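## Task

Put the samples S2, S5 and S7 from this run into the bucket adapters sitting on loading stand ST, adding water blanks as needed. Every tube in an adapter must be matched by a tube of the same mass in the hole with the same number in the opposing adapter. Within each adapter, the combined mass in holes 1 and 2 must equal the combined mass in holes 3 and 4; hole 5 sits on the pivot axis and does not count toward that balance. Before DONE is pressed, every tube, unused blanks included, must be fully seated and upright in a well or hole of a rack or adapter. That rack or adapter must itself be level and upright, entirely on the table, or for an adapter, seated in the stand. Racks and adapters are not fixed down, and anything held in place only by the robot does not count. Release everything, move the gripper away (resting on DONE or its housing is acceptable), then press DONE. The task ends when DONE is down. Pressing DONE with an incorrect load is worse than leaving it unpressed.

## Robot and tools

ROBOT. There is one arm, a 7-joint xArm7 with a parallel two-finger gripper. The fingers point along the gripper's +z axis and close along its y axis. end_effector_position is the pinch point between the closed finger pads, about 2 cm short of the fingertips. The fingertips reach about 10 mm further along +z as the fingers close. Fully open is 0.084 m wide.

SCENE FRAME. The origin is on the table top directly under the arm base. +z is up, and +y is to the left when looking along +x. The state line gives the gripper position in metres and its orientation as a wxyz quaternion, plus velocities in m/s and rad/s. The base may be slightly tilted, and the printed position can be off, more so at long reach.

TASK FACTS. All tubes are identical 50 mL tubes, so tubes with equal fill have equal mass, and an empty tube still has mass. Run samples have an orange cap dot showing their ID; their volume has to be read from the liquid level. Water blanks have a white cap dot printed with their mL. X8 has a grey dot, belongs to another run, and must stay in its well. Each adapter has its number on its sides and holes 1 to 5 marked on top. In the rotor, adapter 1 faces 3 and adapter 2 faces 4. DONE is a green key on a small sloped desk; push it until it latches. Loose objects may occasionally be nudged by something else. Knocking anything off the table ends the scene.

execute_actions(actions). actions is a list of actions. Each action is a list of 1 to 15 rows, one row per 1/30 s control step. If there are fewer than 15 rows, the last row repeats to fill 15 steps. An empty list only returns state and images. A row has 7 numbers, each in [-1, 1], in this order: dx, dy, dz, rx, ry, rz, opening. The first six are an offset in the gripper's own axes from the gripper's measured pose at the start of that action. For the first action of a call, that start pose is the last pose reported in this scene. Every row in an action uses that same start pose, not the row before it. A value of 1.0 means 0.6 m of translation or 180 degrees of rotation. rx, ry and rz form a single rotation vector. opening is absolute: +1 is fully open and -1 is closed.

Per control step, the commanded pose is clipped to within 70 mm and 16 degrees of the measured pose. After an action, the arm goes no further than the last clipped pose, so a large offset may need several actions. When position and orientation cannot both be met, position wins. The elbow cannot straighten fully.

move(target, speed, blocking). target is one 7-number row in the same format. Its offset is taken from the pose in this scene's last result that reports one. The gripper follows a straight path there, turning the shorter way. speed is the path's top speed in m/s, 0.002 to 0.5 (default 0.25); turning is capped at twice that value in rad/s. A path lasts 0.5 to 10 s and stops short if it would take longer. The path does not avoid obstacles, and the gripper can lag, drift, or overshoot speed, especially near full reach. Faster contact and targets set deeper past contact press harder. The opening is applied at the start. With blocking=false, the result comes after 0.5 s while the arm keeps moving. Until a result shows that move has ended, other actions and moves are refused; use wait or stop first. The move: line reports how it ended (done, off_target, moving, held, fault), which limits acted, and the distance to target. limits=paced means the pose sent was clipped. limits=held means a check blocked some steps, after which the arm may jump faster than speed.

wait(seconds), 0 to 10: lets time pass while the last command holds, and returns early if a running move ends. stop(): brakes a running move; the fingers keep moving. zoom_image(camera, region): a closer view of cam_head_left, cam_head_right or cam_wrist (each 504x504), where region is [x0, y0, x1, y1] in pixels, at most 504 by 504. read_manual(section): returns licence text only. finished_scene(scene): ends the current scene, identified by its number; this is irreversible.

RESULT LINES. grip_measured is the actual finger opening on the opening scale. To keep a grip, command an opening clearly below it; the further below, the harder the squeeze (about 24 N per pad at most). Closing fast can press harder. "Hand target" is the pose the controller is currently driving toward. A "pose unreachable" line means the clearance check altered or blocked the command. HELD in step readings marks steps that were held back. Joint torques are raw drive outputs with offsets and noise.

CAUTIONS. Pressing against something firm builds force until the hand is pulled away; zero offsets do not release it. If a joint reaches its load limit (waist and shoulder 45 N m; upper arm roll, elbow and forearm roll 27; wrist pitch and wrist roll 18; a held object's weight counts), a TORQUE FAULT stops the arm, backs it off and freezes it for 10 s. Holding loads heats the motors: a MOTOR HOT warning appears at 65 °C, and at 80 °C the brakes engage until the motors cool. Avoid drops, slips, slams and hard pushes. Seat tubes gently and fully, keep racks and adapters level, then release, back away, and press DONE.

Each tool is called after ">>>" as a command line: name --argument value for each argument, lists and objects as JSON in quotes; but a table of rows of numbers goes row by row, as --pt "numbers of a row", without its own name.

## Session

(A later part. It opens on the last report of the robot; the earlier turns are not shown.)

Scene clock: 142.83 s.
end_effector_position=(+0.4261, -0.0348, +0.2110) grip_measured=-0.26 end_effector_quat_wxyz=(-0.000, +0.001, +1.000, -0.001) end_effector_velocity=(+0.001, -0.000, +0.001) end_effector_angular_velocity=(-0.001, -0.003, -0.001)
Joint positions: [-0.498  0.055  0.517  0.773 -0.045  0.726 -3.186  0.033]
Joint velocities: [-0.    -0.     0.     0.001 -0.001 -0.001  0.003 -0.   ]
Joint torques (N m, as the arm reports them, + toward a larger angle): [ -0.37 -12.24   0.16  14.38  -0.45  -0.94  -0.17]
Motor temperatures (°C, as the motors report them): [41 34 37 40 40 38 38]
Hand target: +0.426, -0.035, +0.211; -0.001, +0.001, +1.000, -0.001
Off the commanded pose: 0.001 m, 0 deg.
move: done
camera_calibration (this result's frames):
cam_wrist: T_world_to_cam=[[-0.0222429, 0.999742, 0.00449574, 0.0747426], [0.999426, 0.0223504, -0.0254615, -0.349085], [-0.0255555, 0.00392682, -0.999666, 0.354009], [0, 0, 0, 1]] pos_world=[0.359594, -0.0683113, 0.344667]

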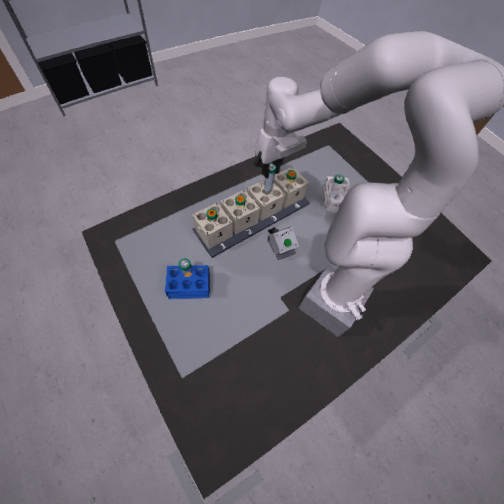

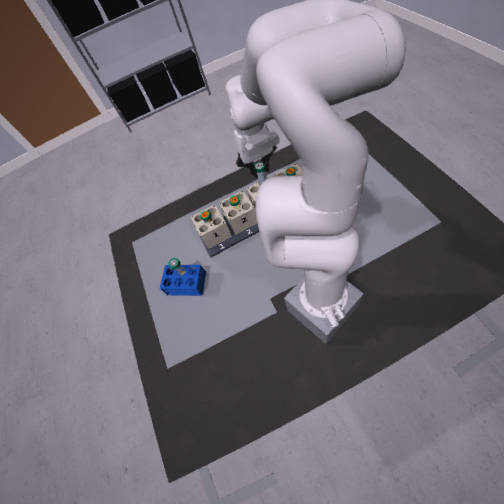

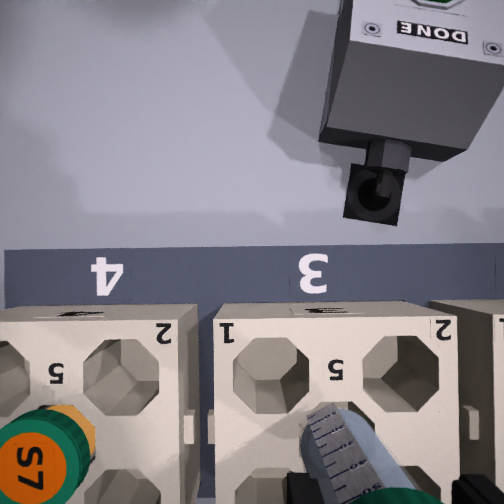

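>>> move --target '[-0.004,0.003,0,0,0,0,-0.6]' --speed 0.02

>>> move --target '[0,0,0.05,0,0,0,-0.6]' --speed 0.02

Scene clock: 145.73 s.
end_effector_position=(+0.4285, -0.0330, +0.2110) grip_measured=-0.26 end_effector_quat_wxyz=(-0.000, +0.001, +1.000, -0.001) end_effector_velocity=(-0.001, -0.001, -0.001) end_effector_angular_velocity=(-0.000, +0.002, -0.002)
Joint positions: [-0.494  0.063  0.518  0.782 -0.051  0.728 -3.177  0.033]
Joint velocities: [-0.001  0.001 -0.    -0.001 -0.001  0.     0.001 -0.   ]
Joint torques (N m, as the arm reports them, + toward a larger angle): [ -0.44 -12.61   0.42  14.61  -0.35  -0.96  -0.3 ]
Motor temperatures (°C, as the motors report them): [41 34 37 40 40 38 38]
Hand target: +0.429, -0.033, +0.211; -0.000, +0.001, +1.000, -0.001
Off the commanded pose: 0.000 m, 0 deg.
move: done
camera_calibration (this result's frames):
cam_wrist: T_world_to_cam=[[-0.0222434, 0.999743, 0.0044812, 0.0730169], [0.999425, 0.0223506, -0.0254867, -0.351505], [-0.0255803, 0.00391171, -0.999665, 0.354067], [0, 0, 0, 1]] pos_world=[0.361984, -0.0665268, 0.344662]

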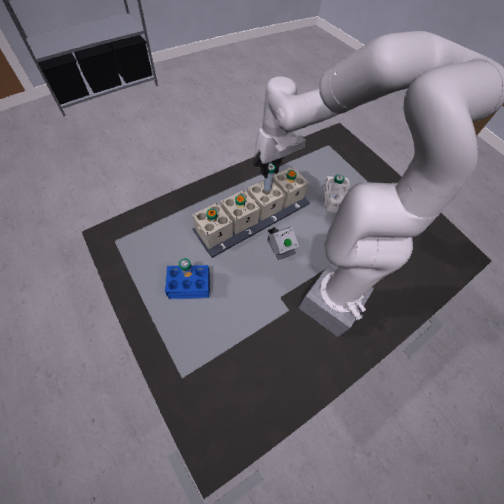

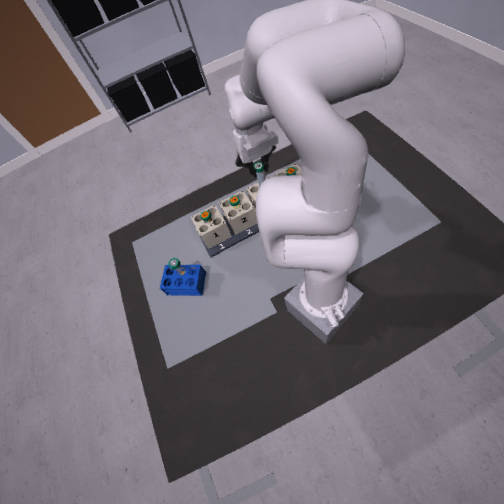

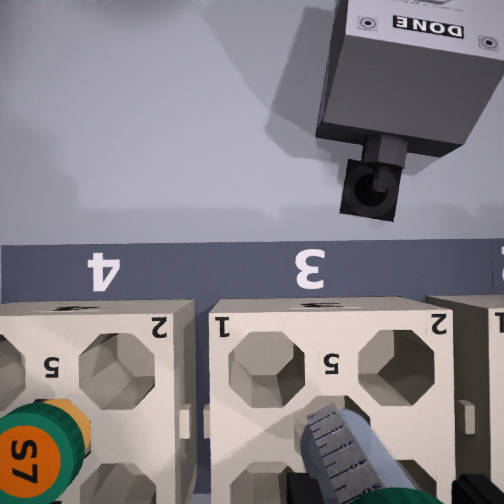

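Scene clock: 147.47 s.
end_effector_position=(+0.4286, -0.0332, +0.1810) grip_measured=-0.26 end_effector_quat_wxyz=(-0.000, +0.001, +1.000, -0.002) end_effector_velocity=(+0.002, -0.000, +0.001) end_effector_angular_velocity=(-0.002, -0.005, +0.001)
Joint positions: [-0.486  0.14   0.505  0.761 -0.119  0.642 -3.128  0.033]
Joint velocities: [ 0.    -0.001 -0.     0.003 -0.003 -0.002  0.001  0.   ]
Joint torques (N m, as the arm reports them, + toward a larger angle): [ -0.35 -13.43   1.24  13.77  -0.44  -0.88  -0.22]
Motor temperatures (°C, as the motors report them): [41 34 37 40 40 38 38]
Hand target: +0.429, -0.033, +0.181; -0.000, +0.001, +1.000, -0.002
Off the commanded pose: 0.000 m, 0 deg.
move: done
camera_calibration (this result's frames):
cam_wrist: T_world_to_cam=[[-0.0221671, 0.999745, 0.00429268, 0.0733301], [0.999426, 0.0222697, -0.0255403, -0.352322], [-0.0256294, 0.00372406, -0.999665, 0.324134], [0, 0, 0, 1]] pos_world=[0.362053, -0.0666724, 0.314712]

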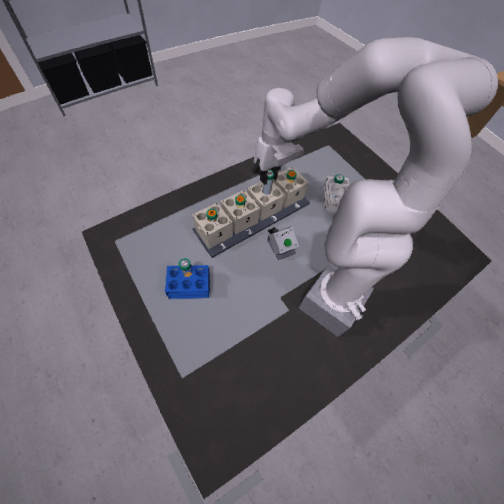

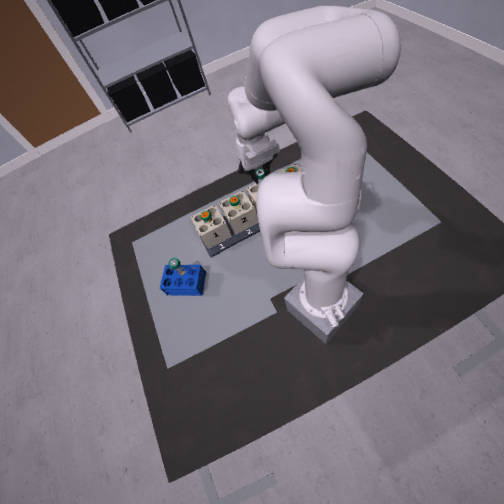

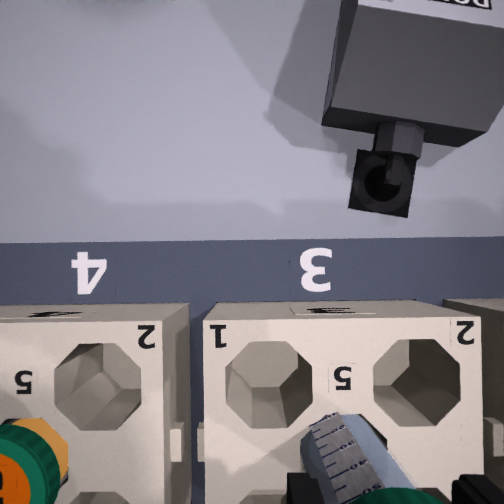

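>>> move --target '[0,0,0.074,0,0,0,-0.6]' --speed 0.04

>>> move --target '[0,0,0,0,0,0,0.3]'

>>> move --target '[0,0,-0.11,0,0,0,0.3]'

>>> move --target '[0.337,0.076,0,0,0,0.5,-1]'

Scene clock: 153.57 s.
end_effector_position=(+0.4287, -0.0335, +0.1367) grip_measured=-0.26 end_effector_quat_wxyz=(-0.000, +0.001, +1.000, -0.002) end_effector_velocity=(+0.001, -0.001, +0.001) end_effector_angular_velocity=(-0.001, -0.003, -0.001)
Joint positions: [-0.454  0.266  0.457  0.75  -0.242  0.523 -3.039  0.033]
Joint velocities: [ 0.    -0.001 -0.001  0.001 -0.001 -0.001  0.002 -0.   ]
Joint torques (N m, as the arm reports them, + toward a larger angle): [ -0.16 -14.44   2.43  12.55  -0.21  -0.99  -0.24]
Motor temperatures (°C, as the motors report them): [41 34 37 40 40 38 38]
Hand target: +0.429, -0.033, +0.137; -0.000, +0.001, +1.000, -0.002
Off the commanded pose: 0.000 m, 0 deg.
move: done
camera_calibration (this result's frames):
cam_wrist: T_world_to_cam=[[-0.0219143, 0.999753, 0.00382498, 0.073839], [0.99943, 0.0220052, -0.0256172, -0.353532], [-0.025695, 0.00326142, -0.999665, 0.279845], [0, 0, 0, 1]] pos_world=[0.362139, -0.0669538, 0.270412]

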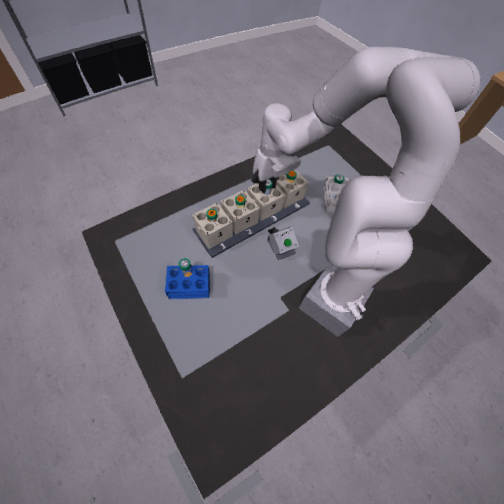

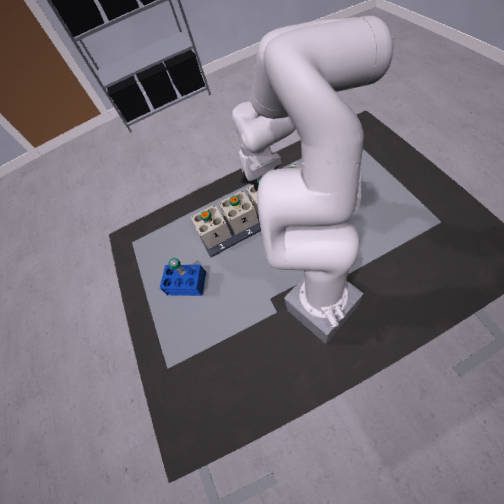

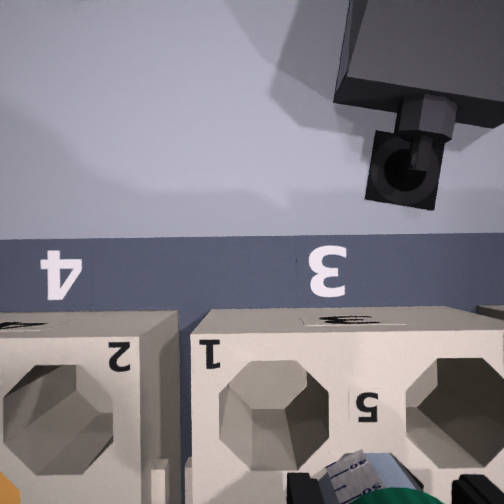

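Scene clock: 154.07 s.
end_effector_position=(+0.4287, -0.0335, +0.1367) grip_measured=+0.29 end_effector_quat_wxyz=(-0.000, +0.001, +1.000, -0.002) end_effector_velocity=(+0.000, -0.000, +0.000) end_effector_angular_velocity=(+0.000, -0.001, -0.002)
Joint positions: [-0.454  0.266  0.457  0.75  -0.242  0.523 -3.039  0.056]
Joint velocities: [-0.    -0.    -0.     0.     0.    -0.001  0.001 -0.   ]
Joint torques (N m, as the arm reports them, + toward a larger angle): [ -0.33 -14.44   2.48  12.43  -0.38  -0.92  -0.22]
Motor temperatures (°C, as the motors report them): [41 34 37 40 40 38 38]
Hand target: +0.429, -0.034, +0.137; -0.000, +0.001, +1.000, -0.002
Off the commanded pose: 0.000 m, 0 deg.
move: done
camera_calibration (this result's frames):
cam_wrist: T_world_to_cam=[[-0.0219079, 0.999753, 0.00380727, 0.0738454], [0.999431, 0.0219983, -0.0255752, -0.353552], [-0.0256526, 0.0032448, -0.999666, 0.279844], [0, 0, 0, 1]] pos_world=[0.362147, -0.0669577, 0.270427]

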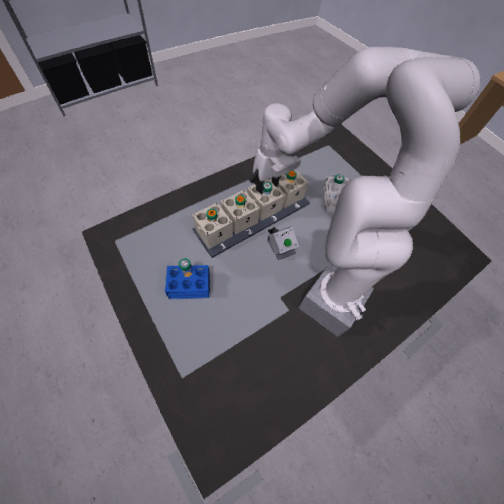

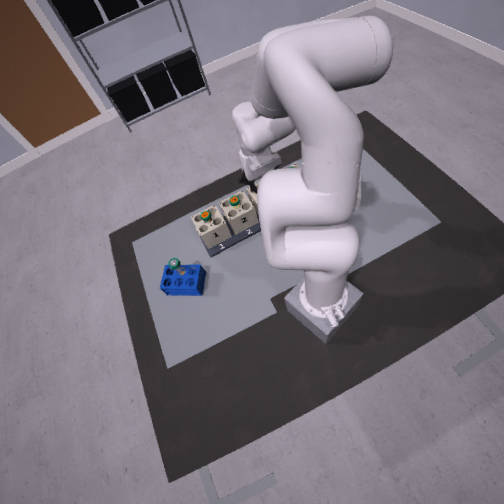

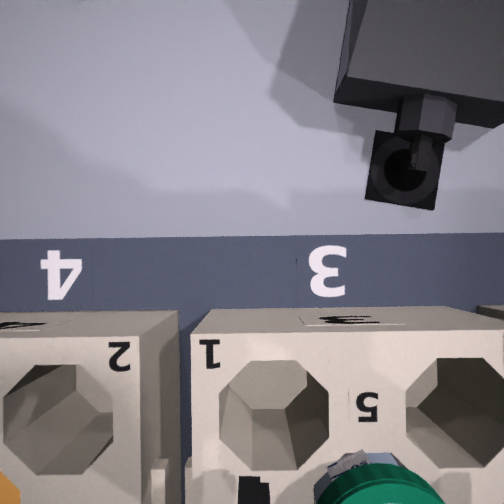

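Scene clock: 154.90 s.
end_effector_position=(+0.4281, -0.0330, +0.2021) grip_measured=+0.29 end_effector_quat_wxyz=(-0.001, +0.001, +1.000, -0.001) end_effector_velocity=(+0.004, +0.001, +0.004) end_effector_angular_velocity=(-0.002, -0.012, +0.003)
Joint positions: [-0.49   0.084  0.513  0.774 -0.068  0.704 -3.165  0.056]
Joint velocities: [ 0.002 -0.005  0.001  0.007  0.002 -0.001 -0.002  0.   ]
Joint torques (N m, as the arm reports them, + toward a larger angle): [ -0.28 -12.51   0.51  14.2   -0.31  -0.9   -0.17]
Motor temperatures (°C, as the motors report them): [41 34 37 40 40 38 38]
Hand target: +0.429, -0.033, +0.203; -0.000, +0.001, +1.000, -0.001
Off the commanded pose: 0.001 m, 0 deg.
move: done
camera_calibration (this result's frames):
cam_wrist: T_world_to_cam=[[-0.0221422, 0.999743, 0.00479314, 0.0729769], [0.999388, 0.0222637, -0.026977, -0.350956], [-0.0270768, 0.00419288, -0.999625, 0.345813], [0, 0, 0, 1]] pos_world=[0.361721, -0.0665946, 0.335865]

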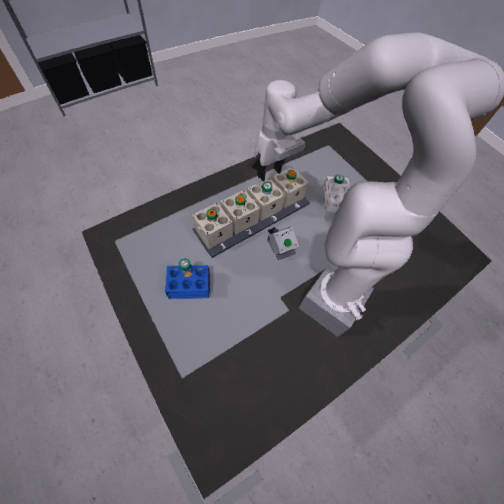

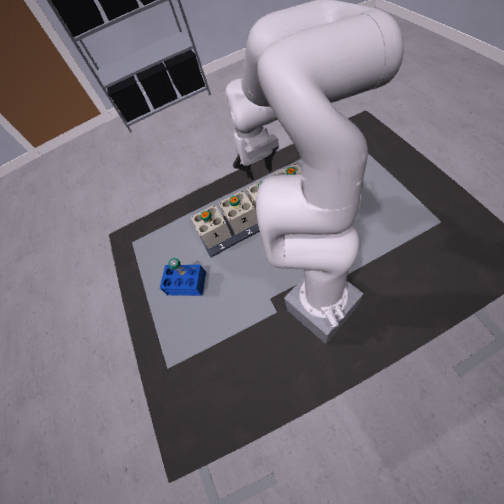

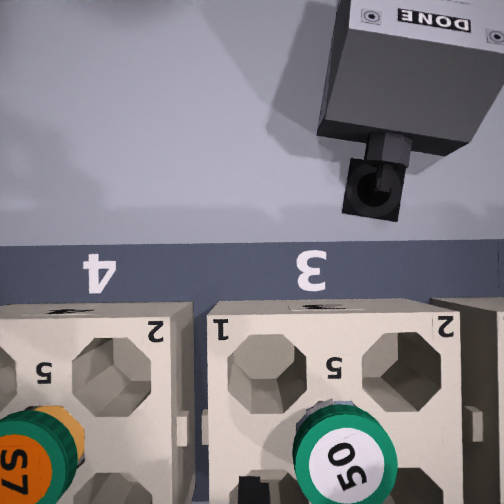

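Scene clock: 158.43 s.
end_effector_position=(+0.2261, +0.0132, +0.2016) grip_measured=-1.00 end_effector_quat_wxyz=(+0.000, +0.708, +0.707, -0.001) end_effector_velocity=(-0.001, +0.001, -0.000) end_effector_angular_velocity=(+0.001, +0.002, -0.003)
Joint positions: [-0.319 -0.798  0.601  0.126  0.537  0.905 -1.894  0.   ]
Joint velocities: [ 0.002 -0.002  0.    -0.001  0.001  0.003  0.004  0.   ]
Joint torques (N m, as the arm reports them, + toward a larger angle): [-0.36  0.54 -5.57 13.95 -0.27 -0.95 -0.33]
Motor temperatures (°C, as the motors report them): [41 34 37 40 40 38 38]
Hand target: +0.226, +0.013, +0.202; +0.000, +0.708, +0.707, -0.002
Off the commanded pose: 0.001 m, 0 deg.
move: done
camera_calibration (this result's frames):
cam_wrist: T_world_to_cam=[[0.999733, 0.0225051, 0.00521744, -0.195989], [0.0226174, -0.99949, -0.0225645, 0.0832718], [0.00470696, 0.0226764, -0.999732, 0.332306], [0, 0, 0, 1]] pos_world=[0.19249, 0.0801045, 0.335118]

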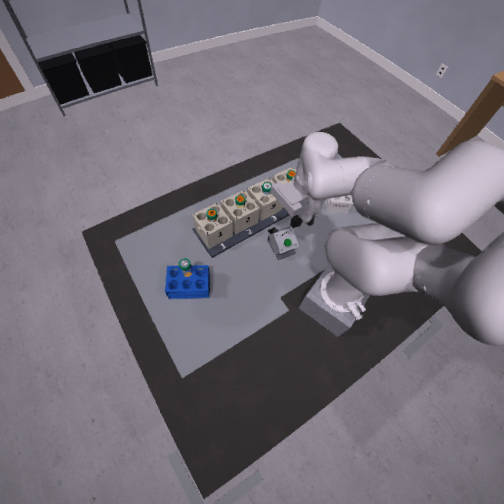

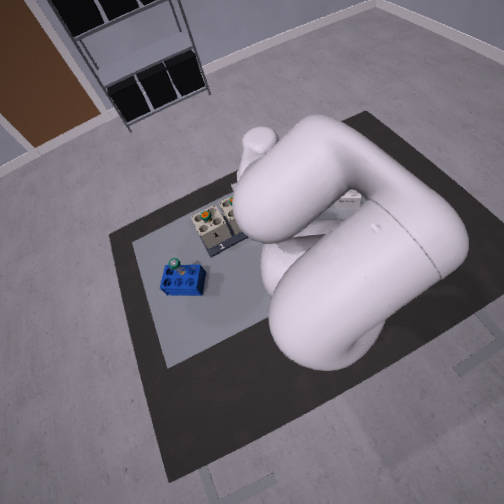

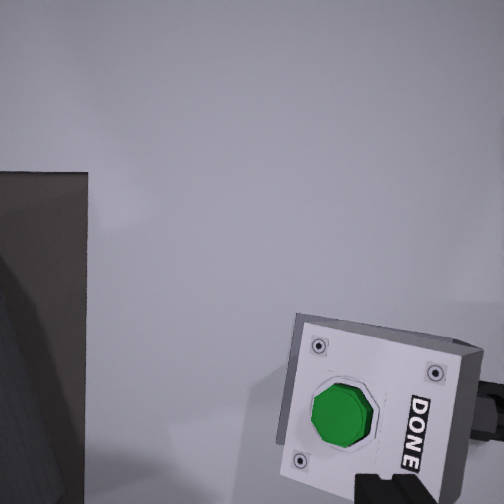

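>>> move --target '[0.005,0.011,0.17,0,0,0,-1]' --speed 0.1

>>> move --target '[0,0,0.035,0,0,0,-1]' --speed 0.015

Scene clock: 162.00 s.
end_effector_position=(+0.2329, +0.0155, +0.0999) grip_measured=-1.00 end_effector_quat_wxyz=(+0.000, +0.708, +0.707, -0.001) end_effector_velocity=(+0.000, -0.000, -0.001) end_effector_angular_velocity=(-0.007, +0.004, -0.001)
Joint positions: [-0.494 -0.139  0.831  0.09   0.498  0.21  -1.824  0.   ]
Joint velocities: [-0.026  0.005  0.02   0.002 -0.038 -0.003  0.032  0.   ]
Joint torques (N m, as the arm reports them, + toward a larger angle): [ 0.32 -4.08 -1.68  8.74 -0.57 -0.98 -0.19]
Motor temperatures (°C, as the motors report them): [41 34 37 40 40 38 38]
Hand target: +0.233, +0.016, +0.100; +0.000, +0.708, +0.706, -0.002
Off the commanded pose: 0.001 m, 0 deg.
move: done
camera_calibration (this result's frames):
cam_wrist: T_world_to_cam=[[0.999735, 0.0222395, 0.00599563, -0.202378], [0.0223671, -0.999505, -0.022133, 0.083179], [0.00550043, 0.0222613, -0.999737, 0.230331], [0, 0, 0, 1]] pos_world=[0.199197, 0.0825111, 0.233325]

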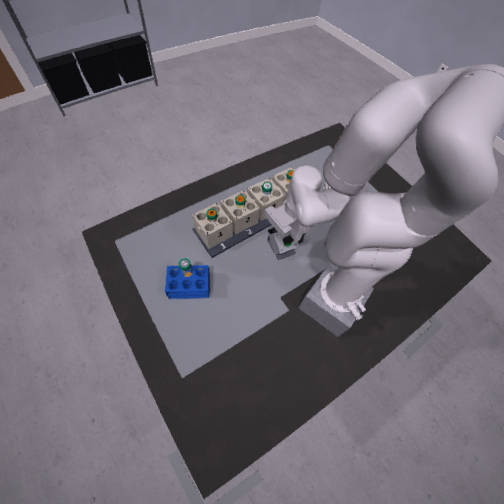

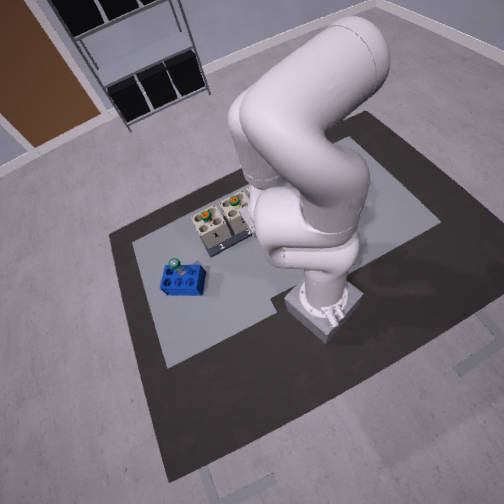

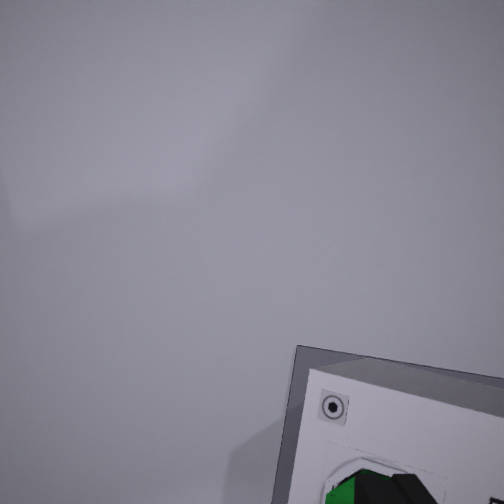

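Scene clock: 162.50 s.
end_effector_position=(+0.2327, +0.0156, +0.0928) grip_measured=-1.00 end_effector_quat_wxyz=(-0.000, +0.708, +0.707, -0.000) end_effector_velocity=(+0.000, -0.000, +0.000) end_effector_angular_velocity=(-0.000, -0.001, -0.002)
Joint positions: [-0.553 -0.081  0.858  0.087  0.411  0.153 -1.771  0.   ]
Joint velocities: [-0.001 -0.001 -0.     0.     0.002 -0.    -0.001  0.   ]
Joint torques (N m, as the arm reports them, + toward a larger angle): no reading
Motor temperatures (°C, as the motors report them): [41 34 37 40 40 38 38]
move: unfinished (the scene ended)
camera_calibration (this result's frames):
cam_wrist: T_world_to_cam=[[0.999727, 0.0223871, 0.00675575, -0.202189], [0.0225447, -0.999452, -0.0242226, 0.083236], [0.00620977, 0.0243683, -0.999684, 0.223053], [0, 0, 0, 1]] pos_world=[0.198872, 0.0822815, 0.226364]
The task's run has ended: the event that ends the task has happened. This ends this scene only. If you have not yet called finished_scene for this scene, call it to go on to the next scene.

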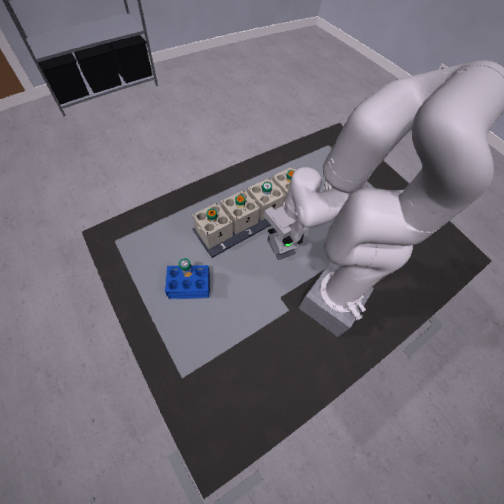

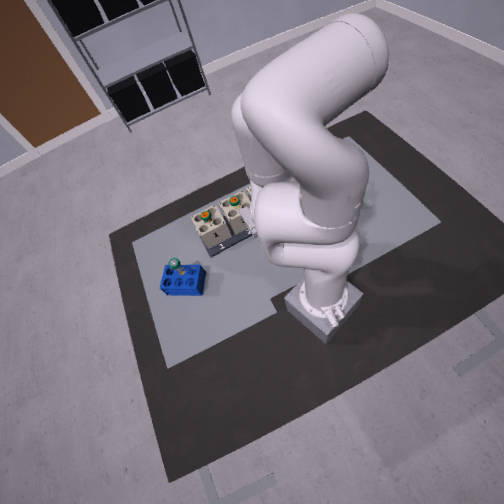

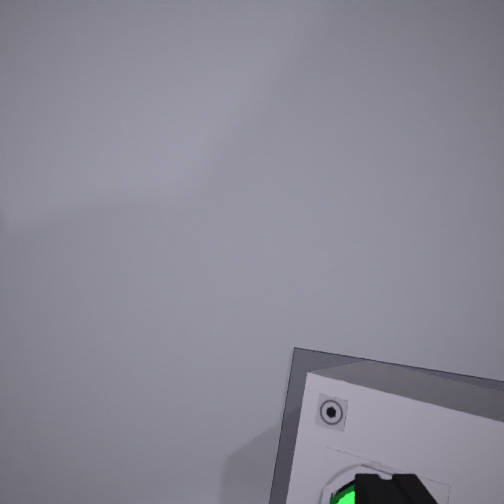

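>>> finished_scene --scene 1

The scene is finished: the task was done.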